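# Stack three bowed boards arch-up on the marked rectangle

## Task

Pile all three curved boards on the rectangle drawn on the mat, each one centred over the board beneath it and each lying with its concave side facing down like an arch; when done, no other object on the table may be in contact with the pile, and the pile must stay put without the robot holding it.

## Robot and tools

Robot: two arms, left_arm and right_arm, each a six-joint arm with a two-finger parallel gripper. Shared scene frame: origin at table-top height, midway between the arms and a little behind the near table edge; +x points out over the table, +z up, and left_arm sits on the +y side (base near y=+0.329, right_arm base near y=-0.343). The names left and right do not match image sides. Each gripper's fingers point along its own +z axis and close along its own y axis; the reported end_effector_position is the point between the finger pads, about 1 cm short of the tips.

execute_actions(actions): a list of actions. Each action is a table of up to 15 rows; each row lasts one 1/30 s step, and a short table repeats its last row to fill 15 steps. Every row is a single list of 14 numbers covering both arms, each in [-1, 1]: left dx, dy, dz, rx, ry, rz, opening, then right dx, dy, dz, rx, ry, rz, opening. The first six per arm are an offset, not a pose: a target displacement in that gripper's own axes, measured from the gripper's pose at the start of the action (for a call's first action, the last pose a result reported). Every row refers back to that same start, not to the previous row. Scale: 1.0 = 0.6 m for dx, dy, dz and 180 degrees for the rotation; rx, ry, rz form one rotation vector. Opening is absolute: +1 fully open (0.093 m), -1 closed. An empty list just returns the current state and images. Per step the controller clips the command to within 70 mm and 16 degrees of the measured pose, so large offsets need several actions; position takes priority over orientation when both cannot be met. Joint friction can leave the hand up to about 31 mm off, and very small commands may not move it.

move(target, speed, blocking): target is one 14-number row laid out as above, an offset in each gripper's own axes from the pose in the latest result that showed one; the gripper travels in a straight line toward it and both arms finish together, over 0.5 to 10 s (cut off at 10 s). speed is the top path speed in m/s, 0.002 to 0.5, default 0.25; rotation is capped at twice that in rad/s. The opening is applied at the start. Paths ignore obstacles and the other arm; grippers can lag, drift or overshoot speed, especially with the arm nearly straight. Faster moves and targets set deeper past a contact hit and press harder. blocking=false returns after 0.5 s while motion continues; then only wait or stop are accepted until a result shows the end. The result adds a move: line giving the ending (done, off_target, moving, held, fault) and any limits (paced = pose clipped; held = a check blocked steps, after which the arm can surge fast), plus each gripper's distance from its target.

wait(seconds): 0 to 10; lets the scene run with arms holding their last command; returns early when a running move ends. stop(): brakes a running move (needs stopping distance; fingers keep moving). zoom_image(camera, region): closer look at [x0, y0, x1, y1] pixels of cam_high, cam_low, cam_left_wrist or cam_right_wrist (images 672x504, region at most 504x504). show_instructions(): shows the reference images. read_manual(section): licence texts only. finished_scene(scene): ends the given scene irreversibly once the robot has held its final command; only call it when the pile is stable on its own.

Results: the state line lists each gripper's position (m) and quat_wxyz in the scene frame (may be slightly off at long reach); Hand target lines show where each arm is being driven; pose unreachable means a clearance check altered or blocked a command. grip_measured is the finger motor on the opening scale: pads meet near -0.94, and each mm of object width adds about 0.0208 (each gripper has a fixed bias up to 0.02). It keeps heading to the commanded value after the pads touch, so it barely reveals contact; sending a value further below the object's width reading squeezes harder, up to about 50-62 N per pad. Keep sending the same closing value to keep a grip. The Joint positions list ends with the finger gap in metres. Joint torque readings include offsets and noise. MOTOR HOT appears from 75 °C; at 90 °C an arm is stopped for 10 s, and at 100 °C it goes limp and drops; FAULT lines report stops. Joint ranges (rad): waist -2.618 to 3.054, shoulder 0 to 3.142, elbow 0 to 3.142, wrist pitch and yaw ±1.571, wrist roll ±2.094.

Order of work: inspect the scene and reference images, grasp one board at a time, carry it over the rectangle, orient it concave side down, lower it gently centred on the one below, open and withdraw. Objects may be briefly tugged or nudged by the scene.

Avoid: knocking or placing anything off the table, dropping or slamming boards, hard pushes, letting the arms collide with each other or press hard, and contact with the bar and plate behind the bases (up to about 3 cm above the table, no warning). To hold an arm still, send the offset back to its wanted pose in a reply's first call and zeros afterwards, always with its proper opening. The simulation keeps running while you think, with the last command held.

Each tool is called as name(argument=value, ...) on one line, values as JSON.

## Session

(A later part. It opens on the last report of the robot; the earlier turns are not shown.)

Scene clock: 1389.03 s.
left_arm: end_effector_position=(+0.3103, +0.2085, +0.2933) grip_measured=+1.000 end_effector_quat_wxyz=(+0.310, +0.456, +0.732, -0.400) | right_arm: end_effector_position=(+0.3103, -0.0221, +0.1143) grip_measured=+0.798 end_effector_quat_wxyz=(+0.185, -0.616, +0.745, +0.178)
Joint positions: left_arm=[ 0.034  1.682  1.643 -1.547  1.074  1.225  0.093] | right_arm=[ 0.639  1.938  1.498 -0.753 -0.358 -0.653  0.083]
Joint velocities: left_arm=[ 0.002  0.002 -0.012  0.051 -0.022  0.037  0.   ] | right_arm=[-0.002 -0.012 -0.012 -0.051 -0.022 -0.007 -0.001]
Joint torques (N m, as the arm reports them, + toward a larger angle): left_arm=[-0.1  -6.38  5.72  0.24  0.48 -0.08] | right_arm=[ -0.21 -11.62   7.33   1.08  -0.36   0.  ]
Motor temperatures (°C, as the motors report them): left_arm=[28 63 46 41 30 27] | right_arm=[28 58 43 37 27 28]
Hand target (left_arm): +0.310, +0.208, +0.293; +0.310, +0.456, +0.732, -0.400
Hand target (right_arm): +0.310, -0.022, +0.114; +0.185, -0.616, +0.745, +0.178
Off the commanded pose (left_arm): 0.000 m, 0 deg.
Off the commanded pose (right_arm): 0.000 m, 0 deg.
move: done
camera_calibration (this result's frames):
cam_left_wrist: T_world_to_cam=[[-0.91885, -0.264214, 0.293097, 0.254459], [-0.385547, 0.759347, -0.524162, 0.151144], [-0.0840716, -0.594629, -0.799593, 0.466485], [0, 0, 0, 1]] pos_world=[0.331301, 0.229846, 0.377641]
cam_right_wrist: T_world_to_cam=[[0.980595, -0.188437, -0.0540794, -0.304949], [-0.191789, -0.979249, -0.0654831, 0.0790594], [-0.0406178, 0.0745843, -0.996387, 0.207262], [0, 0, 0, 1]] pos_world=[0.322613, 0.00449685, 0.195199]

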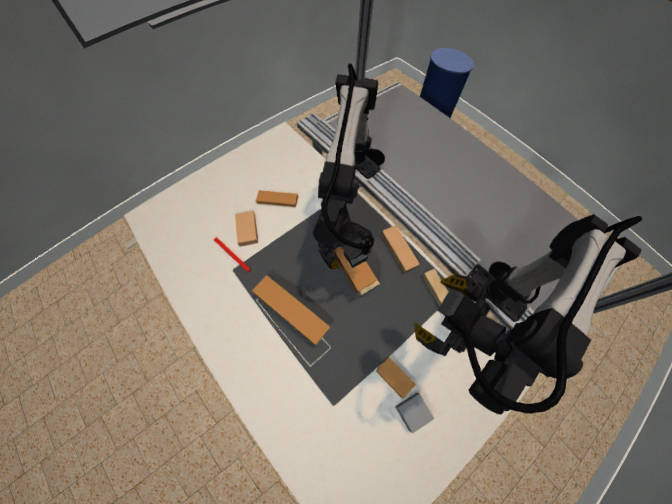

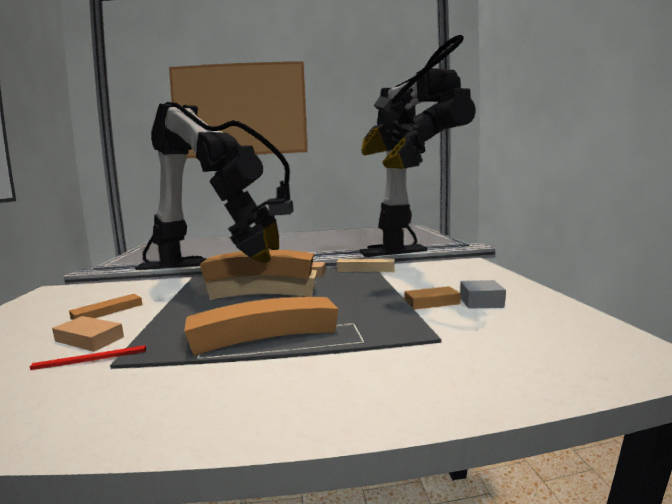

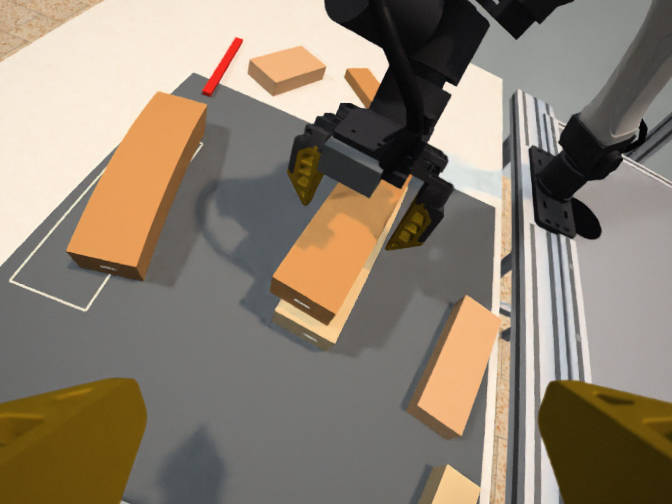

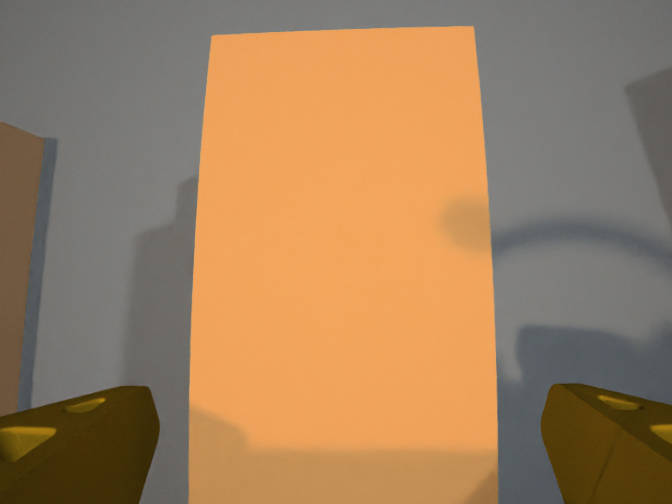

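move(target=[0.124,0.317,0.289,-0.049,-0.061,0.085,1, 0.05,0,-0.2,0,0,0,1], speed=0.15)

Scene clock: 1407.30 s.
left_arm: end_effector_position=(+0.4732, +0.1431, +0.0943) grip_measured=+1.000 end_effector_quat_wxyz=(+0.461, +0.483, +0.663, -0.339) | right_arm: end_effector_position=(+0.3001, -0.1040, +0.1970) grip_measured=+0.983 end_effector_quat_wxyz=(+0.181, -0.616, +0.746, +0.174)
Joint positions: left_arm=[-0.149  2.168  1.282  0.128  1.066  0.677  0.093] | right_arm=[ 0.471  1.737  1.584 -1.113 -0.405 -0.827  0.092]
Joint velocities: left_arm=[-0.027 -0.022  0.017  0.037 -0.007 -0.022  0.   ] | right_arm=[ 0.007 -0.012 -0.002 -0.037 -0.125 -0.051 -0.001]
Joint torques (N m, as the arm reports them, + toward a larger angle): left_arm=[ -0.81 -10.57   4.51   1.52   0.22  -0.09] | right_arm=[ -0.73 -10.3    8.32   0.75  -0.46  -0.08]
Motor temperatures (°C, as the motors report them): left_arm=[28 62 45 41 30 27] | right_arm=[28 57 43 37 27 28]
Hand target (left_arm): +0.470, +0.140, +0.091; +0.462, +0.484, +0.662, -0.338
Hand target (right_arm): +0.299, -0.106, +0.204; +0.185, -0.616, +0.745, +0.176
Off the commanded pose (left_arm): 0.006 m, 0 deg.
Off the commanded pose (right_arm): 0.007 m, 1 deg.
move: done
camera_calibration (this result's frames):
cam_left_wrist: T_world_to_cam=[[-0.952259, -0.305241, -0.00557212, 0.495046], [-0.216056, 0.686701, -0.69409, 0.105473], [0.215691, -0.65975, -0.719866, 0.142132], [0, 0, 0, 1]] pos_world=[0.463543, 0.172451, 0.178283]
cam_right_wrist: T_world_to_cam=[[0.980454, -0.189557, -0.0527079, -0.306289], [-0.192293, -0.979915, -0.0528279, -0.0000362284], [-0.0416354, 0.0619307, -0.997212, 0.294484], [0, 0, 0, 1]] pos_world=[0.312557, -0.0763323, 0.277517]

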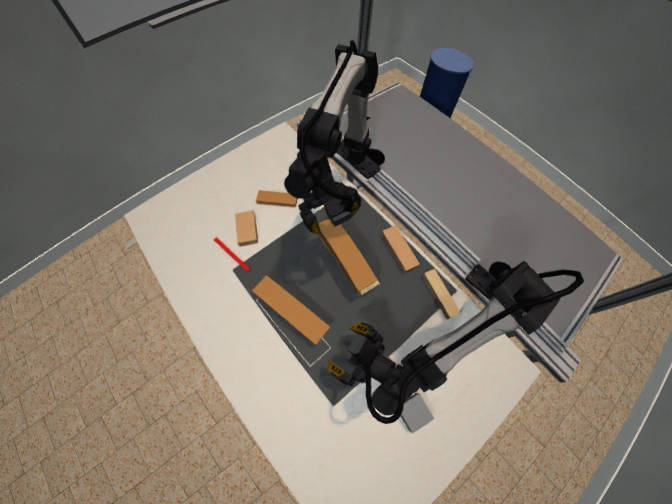

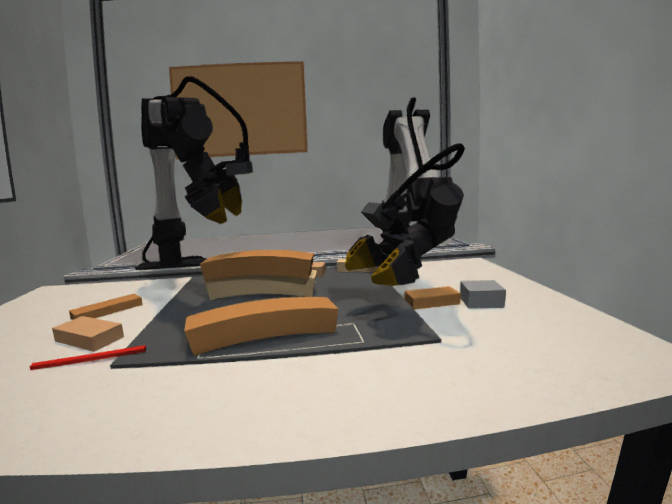

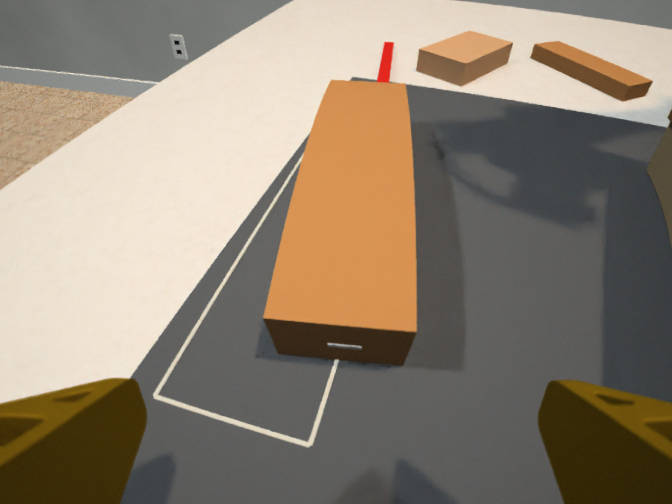

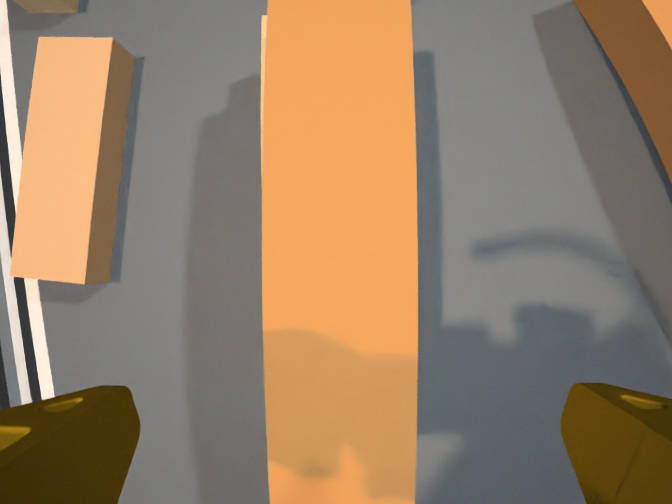

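move(target=[0.088,-0.003,0.082,0,0,0,1, 0,0,0,0,0,0,1], speed=0.08)

Scene clock: 1414.53 s.
left_arm: end_effector_position=(+0.4785, +0.1194, +0.0274) grip_measured=+1.000 end_effector_quat_wxyz=(+0.455, +0.480, +0.667, -0.343) | right_arm: end_effector_position=(+0.3001, -0.1040, +0.1970) grip_measured=+0.983 end_effector_quat_wxyz=(+0.181, -0.617, +0.746, +0.174)
Joint positions: left_arm=[-0.205  2.36   1.282  0.366  1.025  0.602  0.093] | right_arm=[ 0.471  1.737  1.584 -1.113 -0.405 -0.827  0.092]
Joint velocities: left_arm=[-0.017 -0.002  0.007 -0.007 -0.037 -0.022  0.   ] | right_arm=[-0.012  0.002  0.002  0.037  0.022 -0.037  0.001]
Joint torques (N m, as the arm reports them, + toward a larger angle): left_arm=[ -0.52 -11.1    4.93   1.54   0.2   -0.11] | right_arm=[-0.33 -9.52  7.13  0.87 -0.39 -0.03]
Motor temperatures (°C, as the motors report them): left_arm=[28 65 45 42 30 27] | right_arm=[28 56 43 37 27 28]
Hand target (left_arm): +0.480, +0.116, +0.029; +0.461, +0.483, +0.663, -0.339
Hand target (right_arm): +0.300, -0.104, +0.197; +0.181, -0.616, +0.746, +0.174
Off the commanded pose (left_arm): 0.004 m, 1 deg.
Off the commanded pose (right_arm): 0.000 m, 0 deg.
move: done
camera_calibration (this result's frames):
cam_left_wrist: T_world_to_cam=[[-0.952196, -0.30526, 0.0118188, 0.49195], [-0.229072, 0.687875, -0.688734, 0.0824108], [0.202113, -0.658517, -0.724918, 0.0837137], [0, 0, 0, 1]] pos_world=[0.470391, 0.148611, 0.11163]
cam_right_wrist: T_world_to_cam=[[0.98051, -0.189238, -0.0528193, -0.306188], [-0.191972, -0.97999, -0.0526014, -0.000238812], [-0.0418082, 0.061716, -0.997218, 0.294488], [0, 0, 0, 1]] pos_world=[0.312486, -0.0763511, 0.277483]

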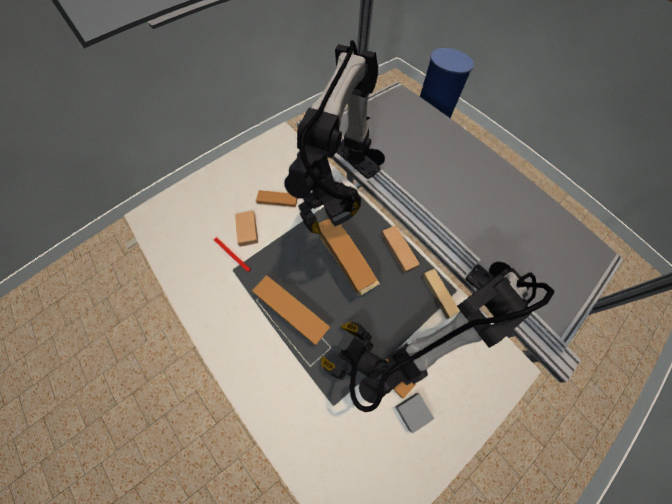

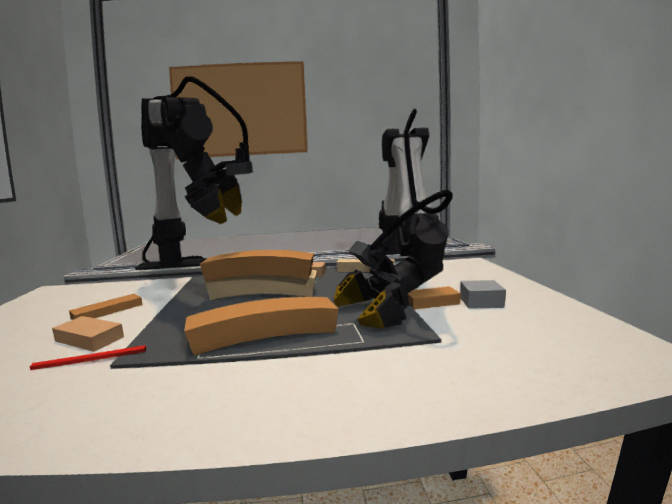

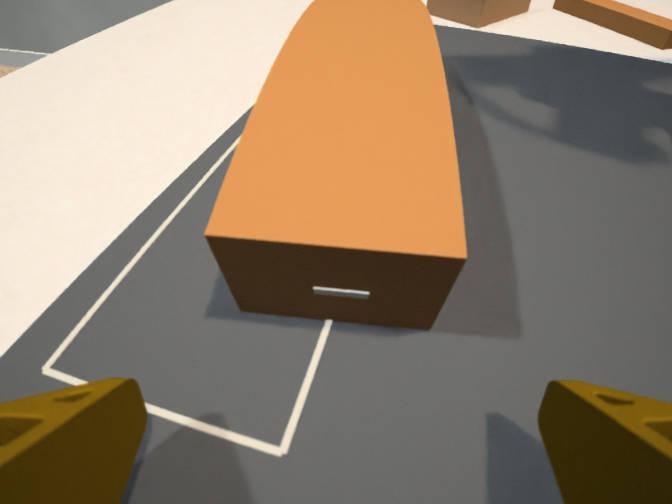

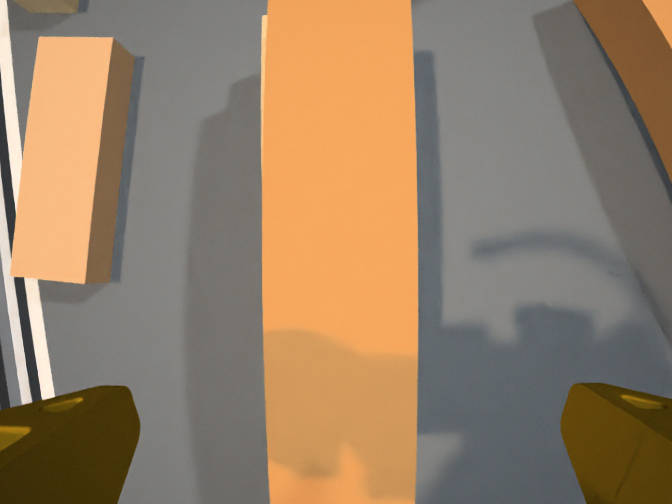

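move(target=[-0.042,-0.005,0.11,0.021,0,0.008,1, 0,0,0,0,0,0,1], speed=0.06)

move(target=[0,0,0,0,0,0,-0.2, 0,0,0,0,0,0,1])

Scene clock: 1418.03 s.
left_arm: end_effector_position=(+0.4933, +0.0554, +0.0263) grip_measured=+1.000 end_effector_quat_wxyz=(+0.444, +0.503, +0.648, -0.360) | right_arm: end_effector_position=(+0.3001, -0.1040, +0.1970) grip_measured=+0.983 end_effector_quat_wxyz=(+0.181, -0.617, +0.746, +0.174)
Joint positions: left_arm=[-0.327  2.463  1.475  0.332  0.988  0.54   0.093] | right_arm=[ 0.471  1.737  1.584 -1.113 -0.405 -0.827  0.092]
Joint velocities: left_arm=[-0.012  0.007  0.007 -0.022  0.022 -0.007  0.   ] | right_arm=[-0.012 -0.017  0.007  0.037  0.051 -0.081  0.001]
Joint torques (N m, as the arm reports them, + toward a larger angle): left_arm=[ -0.42 -11.59   7.81   1.31   0.19  -0.18] | right_arm=[-0.04 -9.72  7.39  0.88 -0.43  0.02]
Motor temperatures (°C, as the motors report them): left_arm=[28 66 45 42 30 27] | right_arm=[28 55 43 37 27 28]
Hand target (left_arm): +0.497, +0.052, +0.028; +0.443, +0.503, +0.649, -0.359
Hand target (right_arm): +0.300, -0.104, +0.197; +0.181, -0.617, +0.746, +0.174
Off the commanded pose (left_arm): 0.006 m, 0 deg.
Off the commanded pose (right_arm): 0.000 m, 0 deg.
move: done
camera_calibration (this result's frames):
cam_left_wrist: T_world_to_cam=[[-0.97177, -0.235735, 0.00961004, 0.492421], [-0.17682, 0.700727, -0.69117, 0.102609], [0.156199, -0.673357, -0.722628, 0.061091], [0, 0, 0, 1]] pos_world=[0.487121, 0.0853163, 0.110334]
cam_right_wrist: T_world_to_cam=[[0.98051, -0.189238, -0.0528193, -0.306188], [-0.191972, -0.97999, -0.0526014, -0.000238812], [-0.0418082, 0.061716, -0.997218, 0.294488], [0, 0, 0, 1]] pos_world=[0.312486, -0.0763511, 0.277483]

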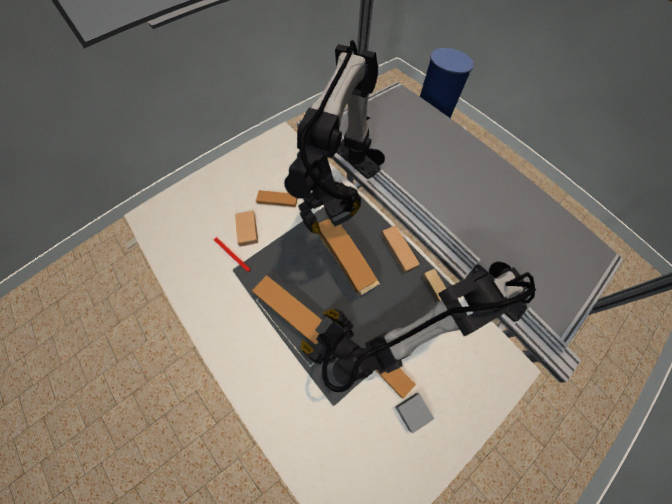

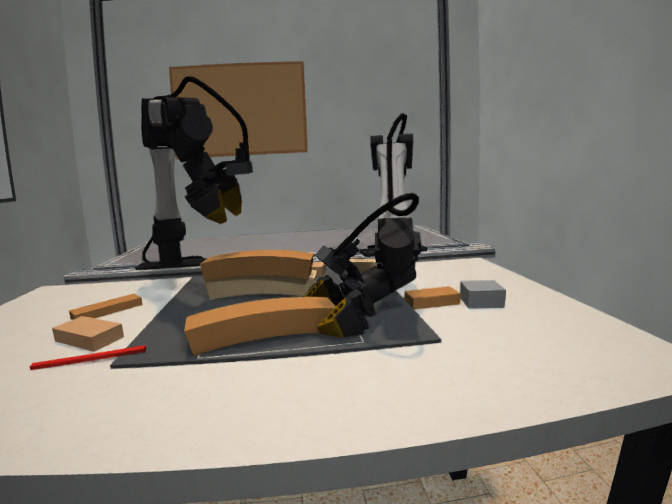

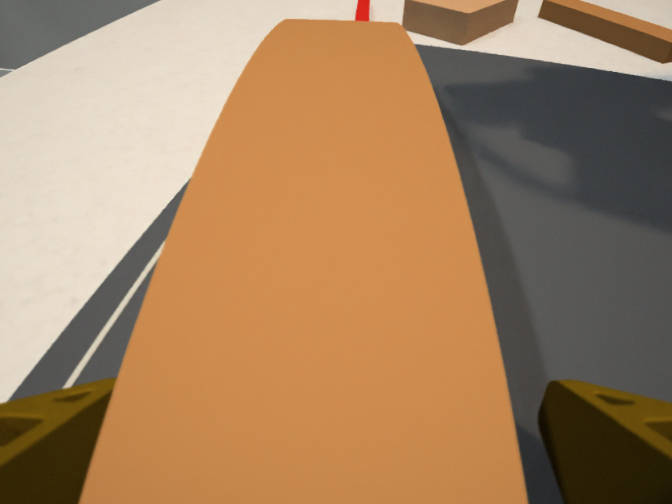

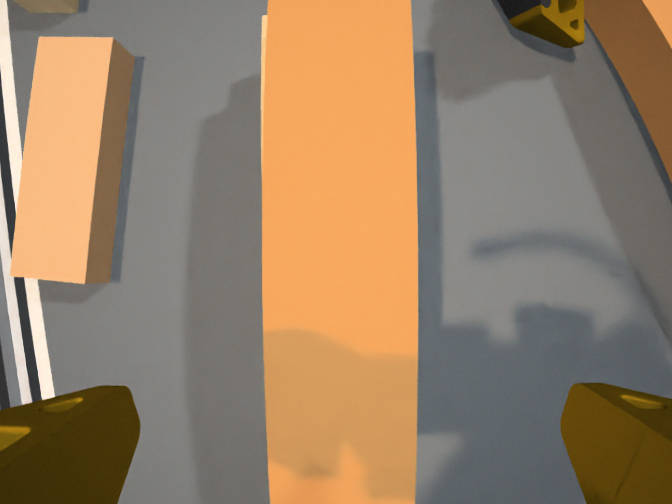

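Scene clock: 1418.53 s.
left_arm: end_effector_position=(+0.4944, +0.0559, +0.0259) grip_measured=+0.198 end_effector_quat_wxyz=(+0.445, +0.503, +0.649, -0.357) | right_arm: end_effector_position=(+0.3001, -0.1040, +0.1970) grip_measured=+0.983 end_effector_quat_wxyz=(+0.181, -0.617, +0.746, +0.174)
Joint positions: left_arm=[-0.326  2.463  1.475  0.333  0.982  0.541  0.055] | right_arm=[ 0.471  1.737  1.584 -1.113 -0.405 -0.827  0.092]
Joint velocities: left_arm=[-0.002  0.007 -0.022 -0.007  0.007 -0.022  0.002] | right_arm=[-0.002  0.002  0.012 -0.081 -0.037 -0.037  0.   ]
Joint torques (N m, as the arm reports them, + toward a larger angle): left_arm=[  0.23 -12.     5.71   1.38   0.32  -0.11] | right_arm=[-0.23 -9.55  7.23  0.86 -0.37  0.03]
Motor temperatures (°C, as the motors report them): left_arm=[28 66 45 42 30 27] | right_arm=[28 55 43 37 27 28]
Hand target (left_arm): +0.493, +0.055, +0.026; +0.444, +0.503, +0.648, -0.360
Hand target (right_arm): +0.300, -0.104, +0.197; +0.181, -0.617, +0.746, +0.174
Off the commanded pose (left_arm): 0.001 m, 0 deg.
Off the commanded pose (right_arm): 0.000 m, 0 deg.
move: done
camera_calibration (this result's frames):
cam_left_wrist: T_world_to_cam=[[-0.970648, -0.240436, 0.00569568, 0.493353], [-0.17801, 0.702306, -0.68926, 0.102615], [0.161723, -0.670043, -0.724492, 0.0581711], [0, 0, 0, 1]] pos_world=[0.487731, 0.08553, 0.110063]
cam_right_wrist: T_world_to_cam=[[0.98051, -0.189238, -0.0528193, -0.306188], [-0.191972, -0.97999, -0.0526014, -0.000238812], [-0.0418082, 0.061716, -0.997218, 0.294488], [0, 0, 0, 1]] pos_world=[0.312486, -0.0763511, 0.277483]

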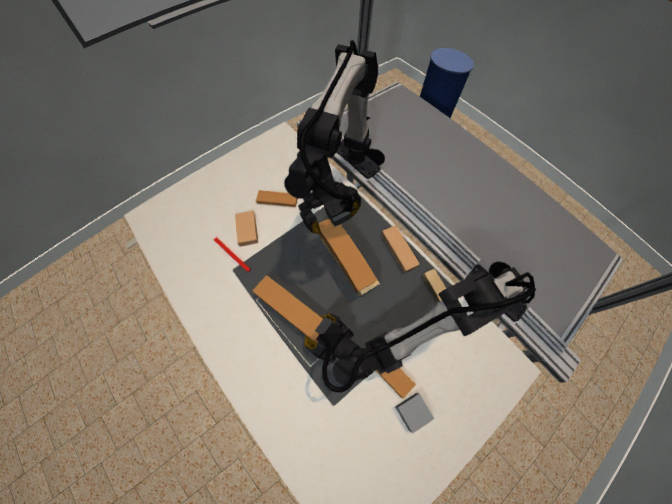

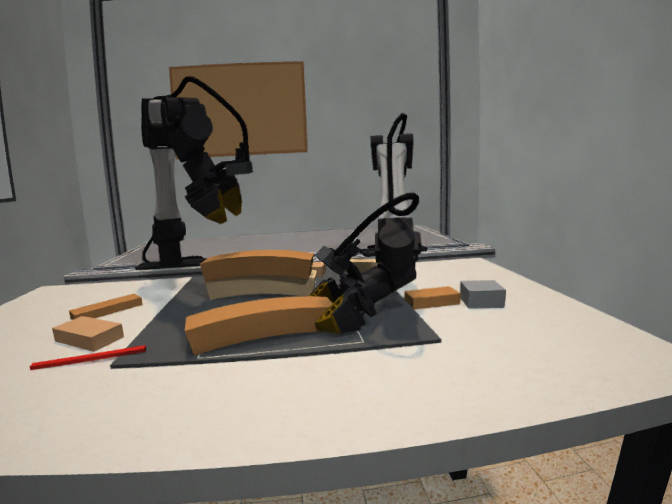

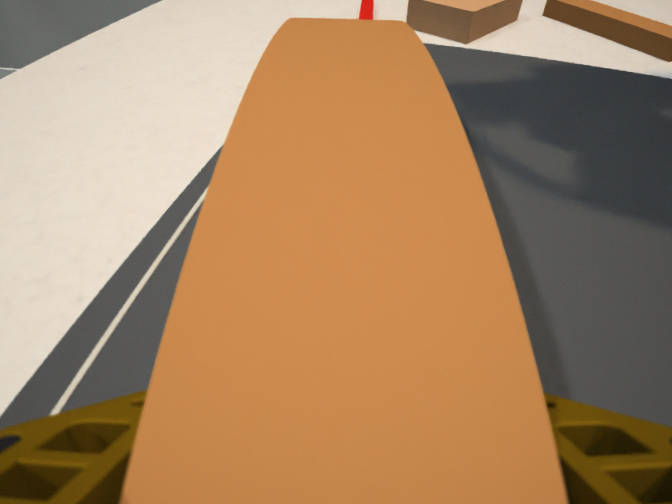

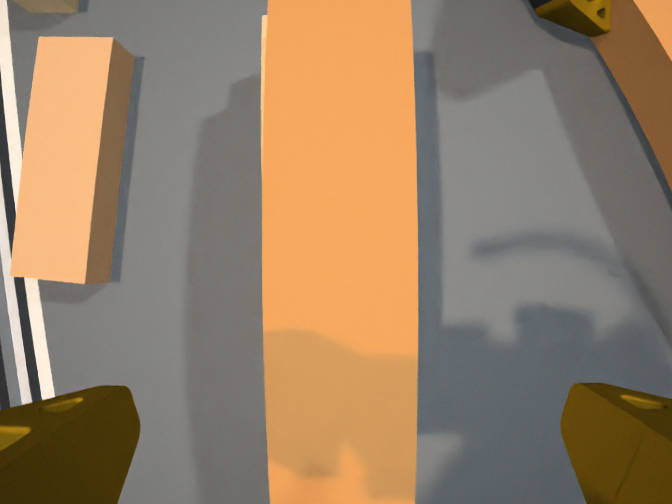

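move(target=[-0.06,0,-0.022,0,0,0,-0.2, 0,0,0,0,0,0,1], speed=0.04)

Scene clock: 1437.33 s.
left_arm: end_effector_position=(+0.4907, +0.0590, +0.0367) grip_measured=+0.198 end_effector_quat_wxyz=(+0.422, +0.494, +0.672, -0.357) | right_arm: end_effector_position=(+0.3001, -0.1040, +0.1970) grip_measured=+0.983 end_effector_quat_wxyz=(+0.181, -0.617, +0.746, +0.174)
Joint positions: left_arm=[-0.326  2.41   1.475  0.218  0.959  0.541  0.055] | right_arm=[ 0.471  1.737  1.584 -1.113 -0.405 -0.827  0.092]
Joint velocities: left_arm=[-0.007  0.002  0.007 -0.051  0.007 -0.007 -0.   ] | right_arm=[ 0.007 -0.012  0.007  0.007 -0.051 -0.007 -0.   ]
Joint torques (N m, as the arm reports them, + toward a larger angle): left_arm=[ -0.02 -14.89   6.65   1.44   0.53  -0.01] | right_arm=[-0.15 -9.51  7.31  0.91 -0.41 -0.03]
Motor temperatures (°C, as the motors report them): left_arm=[28 74 45 43 30 27] | right_arm=[28 53 43 37 27 28]
Hand target (left_arm): +0.495, +0.056, +0.064; +0.445, +0.504, +0.649, -0.356
Hand target (right_arm): +0.300, -0.104, +0.197; +0.181, -0.617, +0.746, +0.174
Off the commanded pose (left_arm): 0.028 m, 4 deg.
Off the commanded pose (right_arm): 0.000 m, 0 deg.
move: off_target (left_arm)
camera_calibration (this result's frames):
cam_left_wrist: T_world_to_cam=[[-0.964293, -0.259696, 0.0519357, 0.486771], [-0.228852, 0.718391, -0.656917, 0.130045], [0.133289, -0.645346, -0.752172, 0.0821547], [0, 0, 0, 1]] pos_world=[0.488201, 0.0860072, 0.121943]
cam_right_wrist: T_world_to_cam=[[0.98051, -0.189238, -0.0528193, -0.306188], [-0.191972, -0.97999, -0.0526014, -0.000238812], [-0.0418082, 0.061716, -0.997218, 0.294488], [0, 0, 0, 1]] pos_world=[0.312486, -0.0763511, 0.277483]

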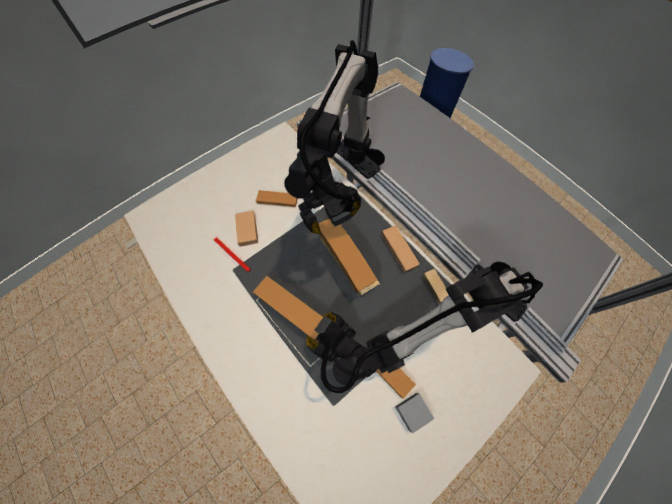

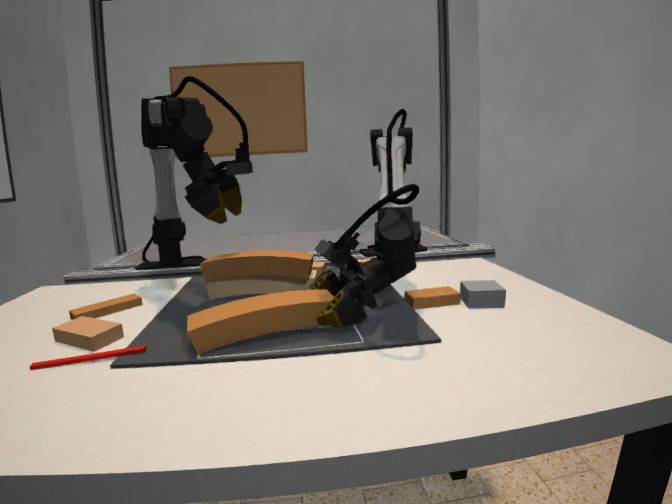

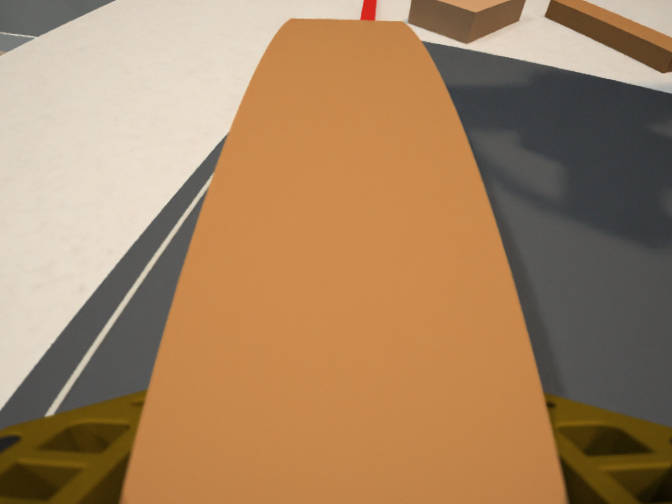

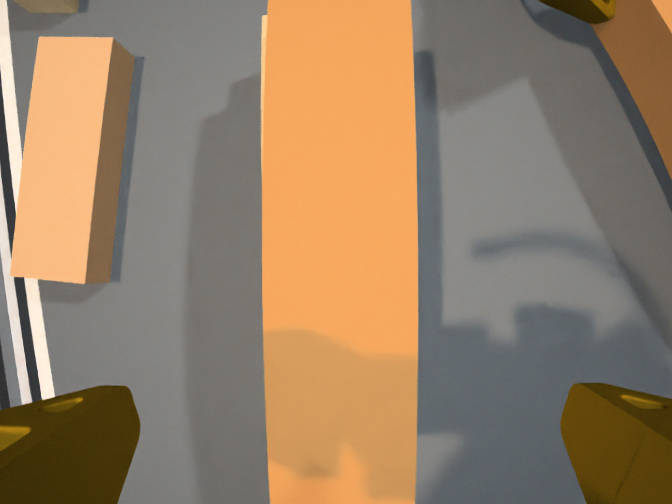

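move(target=[-0.045,0.078,-0.022,0.054,0,0.022,-0.2, 0,0,0,0,0,0,1], speed=0.04)

Scene clock: 1442.13 s.
left_arm: end_effector_position=(+0.5276, +0.0678, +0.0429) grip_measured=+0.198 end_effector_quat_wxyz=(+0.369, +0.546, +0.637, -0.400) | right_arm: end_effector_position=(+0.3001, -0.1040, +0.1970) grip_measured=+0.983 end_effector_quat_wxyz=(+0.181, -0.617, +0.746, +0.174)
Joint positions: left_arm=[-0.273  2.669  2.106 -0.514  1.106  0.904  0.055] | right_arm=[ 0.471  1.737  1.584 -1.113 -0.405 -0.827  0.092]
Joint velocities: left_arm=[-0.017 -0.007  0.056 -0.125  0.051  0.022 -0.001] | right_arm=[-0.012 -0.002 -0.022  0.007  0.007 -0.11  -0.001]
Joint torques (N m, as the arm reports them, + toward a larger angle): left_arm=[  1.34 -14.44   8.95   1.01   0.74  -0.07] | right_arm=[-0.3  -9.56  7.48  0.89 -0.36  0.04]
Motor temperatures (°C, as the motors report them): left_arm=[28 76 45 43 30 27] | right_arm=[28 53 43 36 27 28]
Hand target (left_arm): +0.537, +0.073, +0.064; +0.392, +0.550, +0.621, -0.397
Hand target (right_arm): +0.300, -0.104, +0.197; +0.181, -0.617, +0.746, +0.174
Off the commanded pose (left_arm): 0.023 m, 3 deg.
Off the commanded pose (right_arm): 0.000 m, 0 deg.
MOTOR HOT: a motor of the left arm reached 75 °C. Now the hottest motor of the left arm, joint 2 (shoulder), reports 76 °C. The controller's stop level is 90 °C. To cool a motor, set the load down, stop pushing, or move to a pose that needs little force.
move: off_target (left_arm)
camera_calibration (this result's frames):
cam_left_wrist: T_world_to_cam=[[-0.99186, -0.0836489, 0.0959993, 0.525096], [-0.125813, 0.759885, -0.637766, 0.0782902], [-0.0196, -0.644653, -0.764224, 0.168744], [0, 0, 0, 1]] pos_world=[0.533979, 0.0932133, 0.12848]
cam_right_wrist: T_world_to_cam=[[0.98051, -0.189238, -0.0528193, -0.306188], [-0.191972, -0.97999, -0.0526014, -0.000238812], [-0.0418082, 0.061716, -0.997218, 0.294488], [0, 0, 0, 1]] pos_world=[0.312486, -0.0763511, 0.277483]

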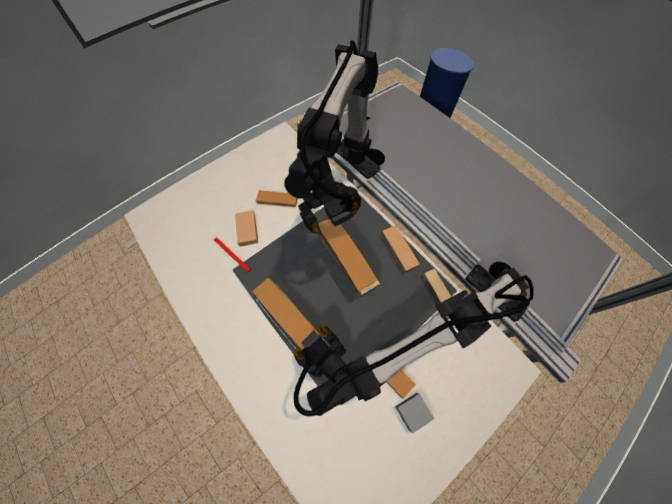

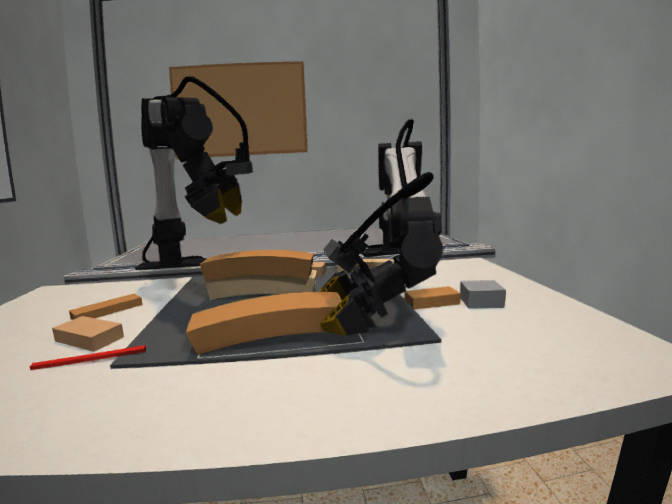

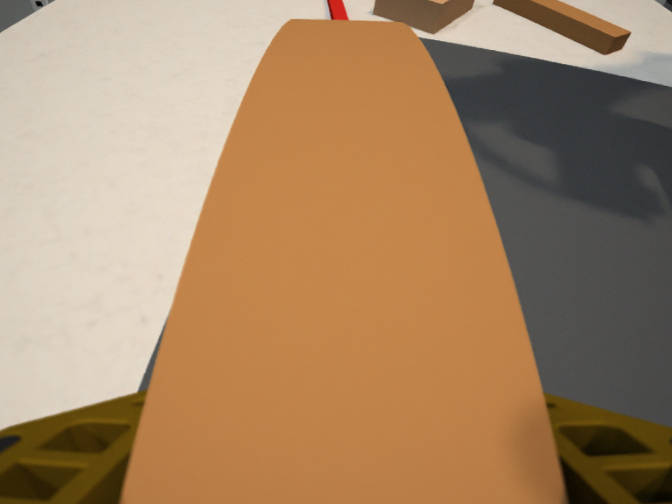

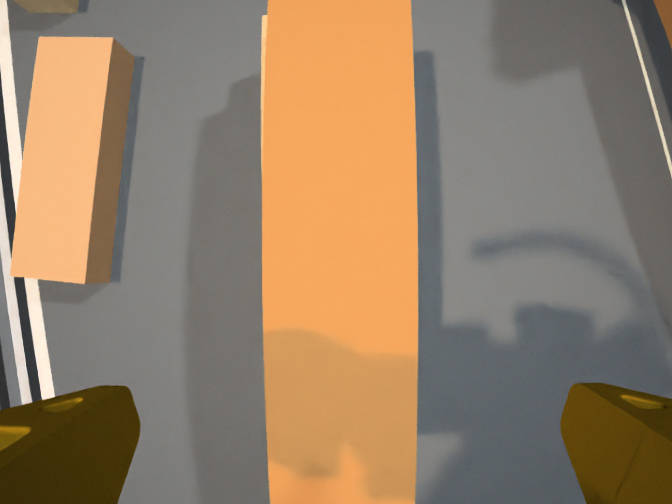

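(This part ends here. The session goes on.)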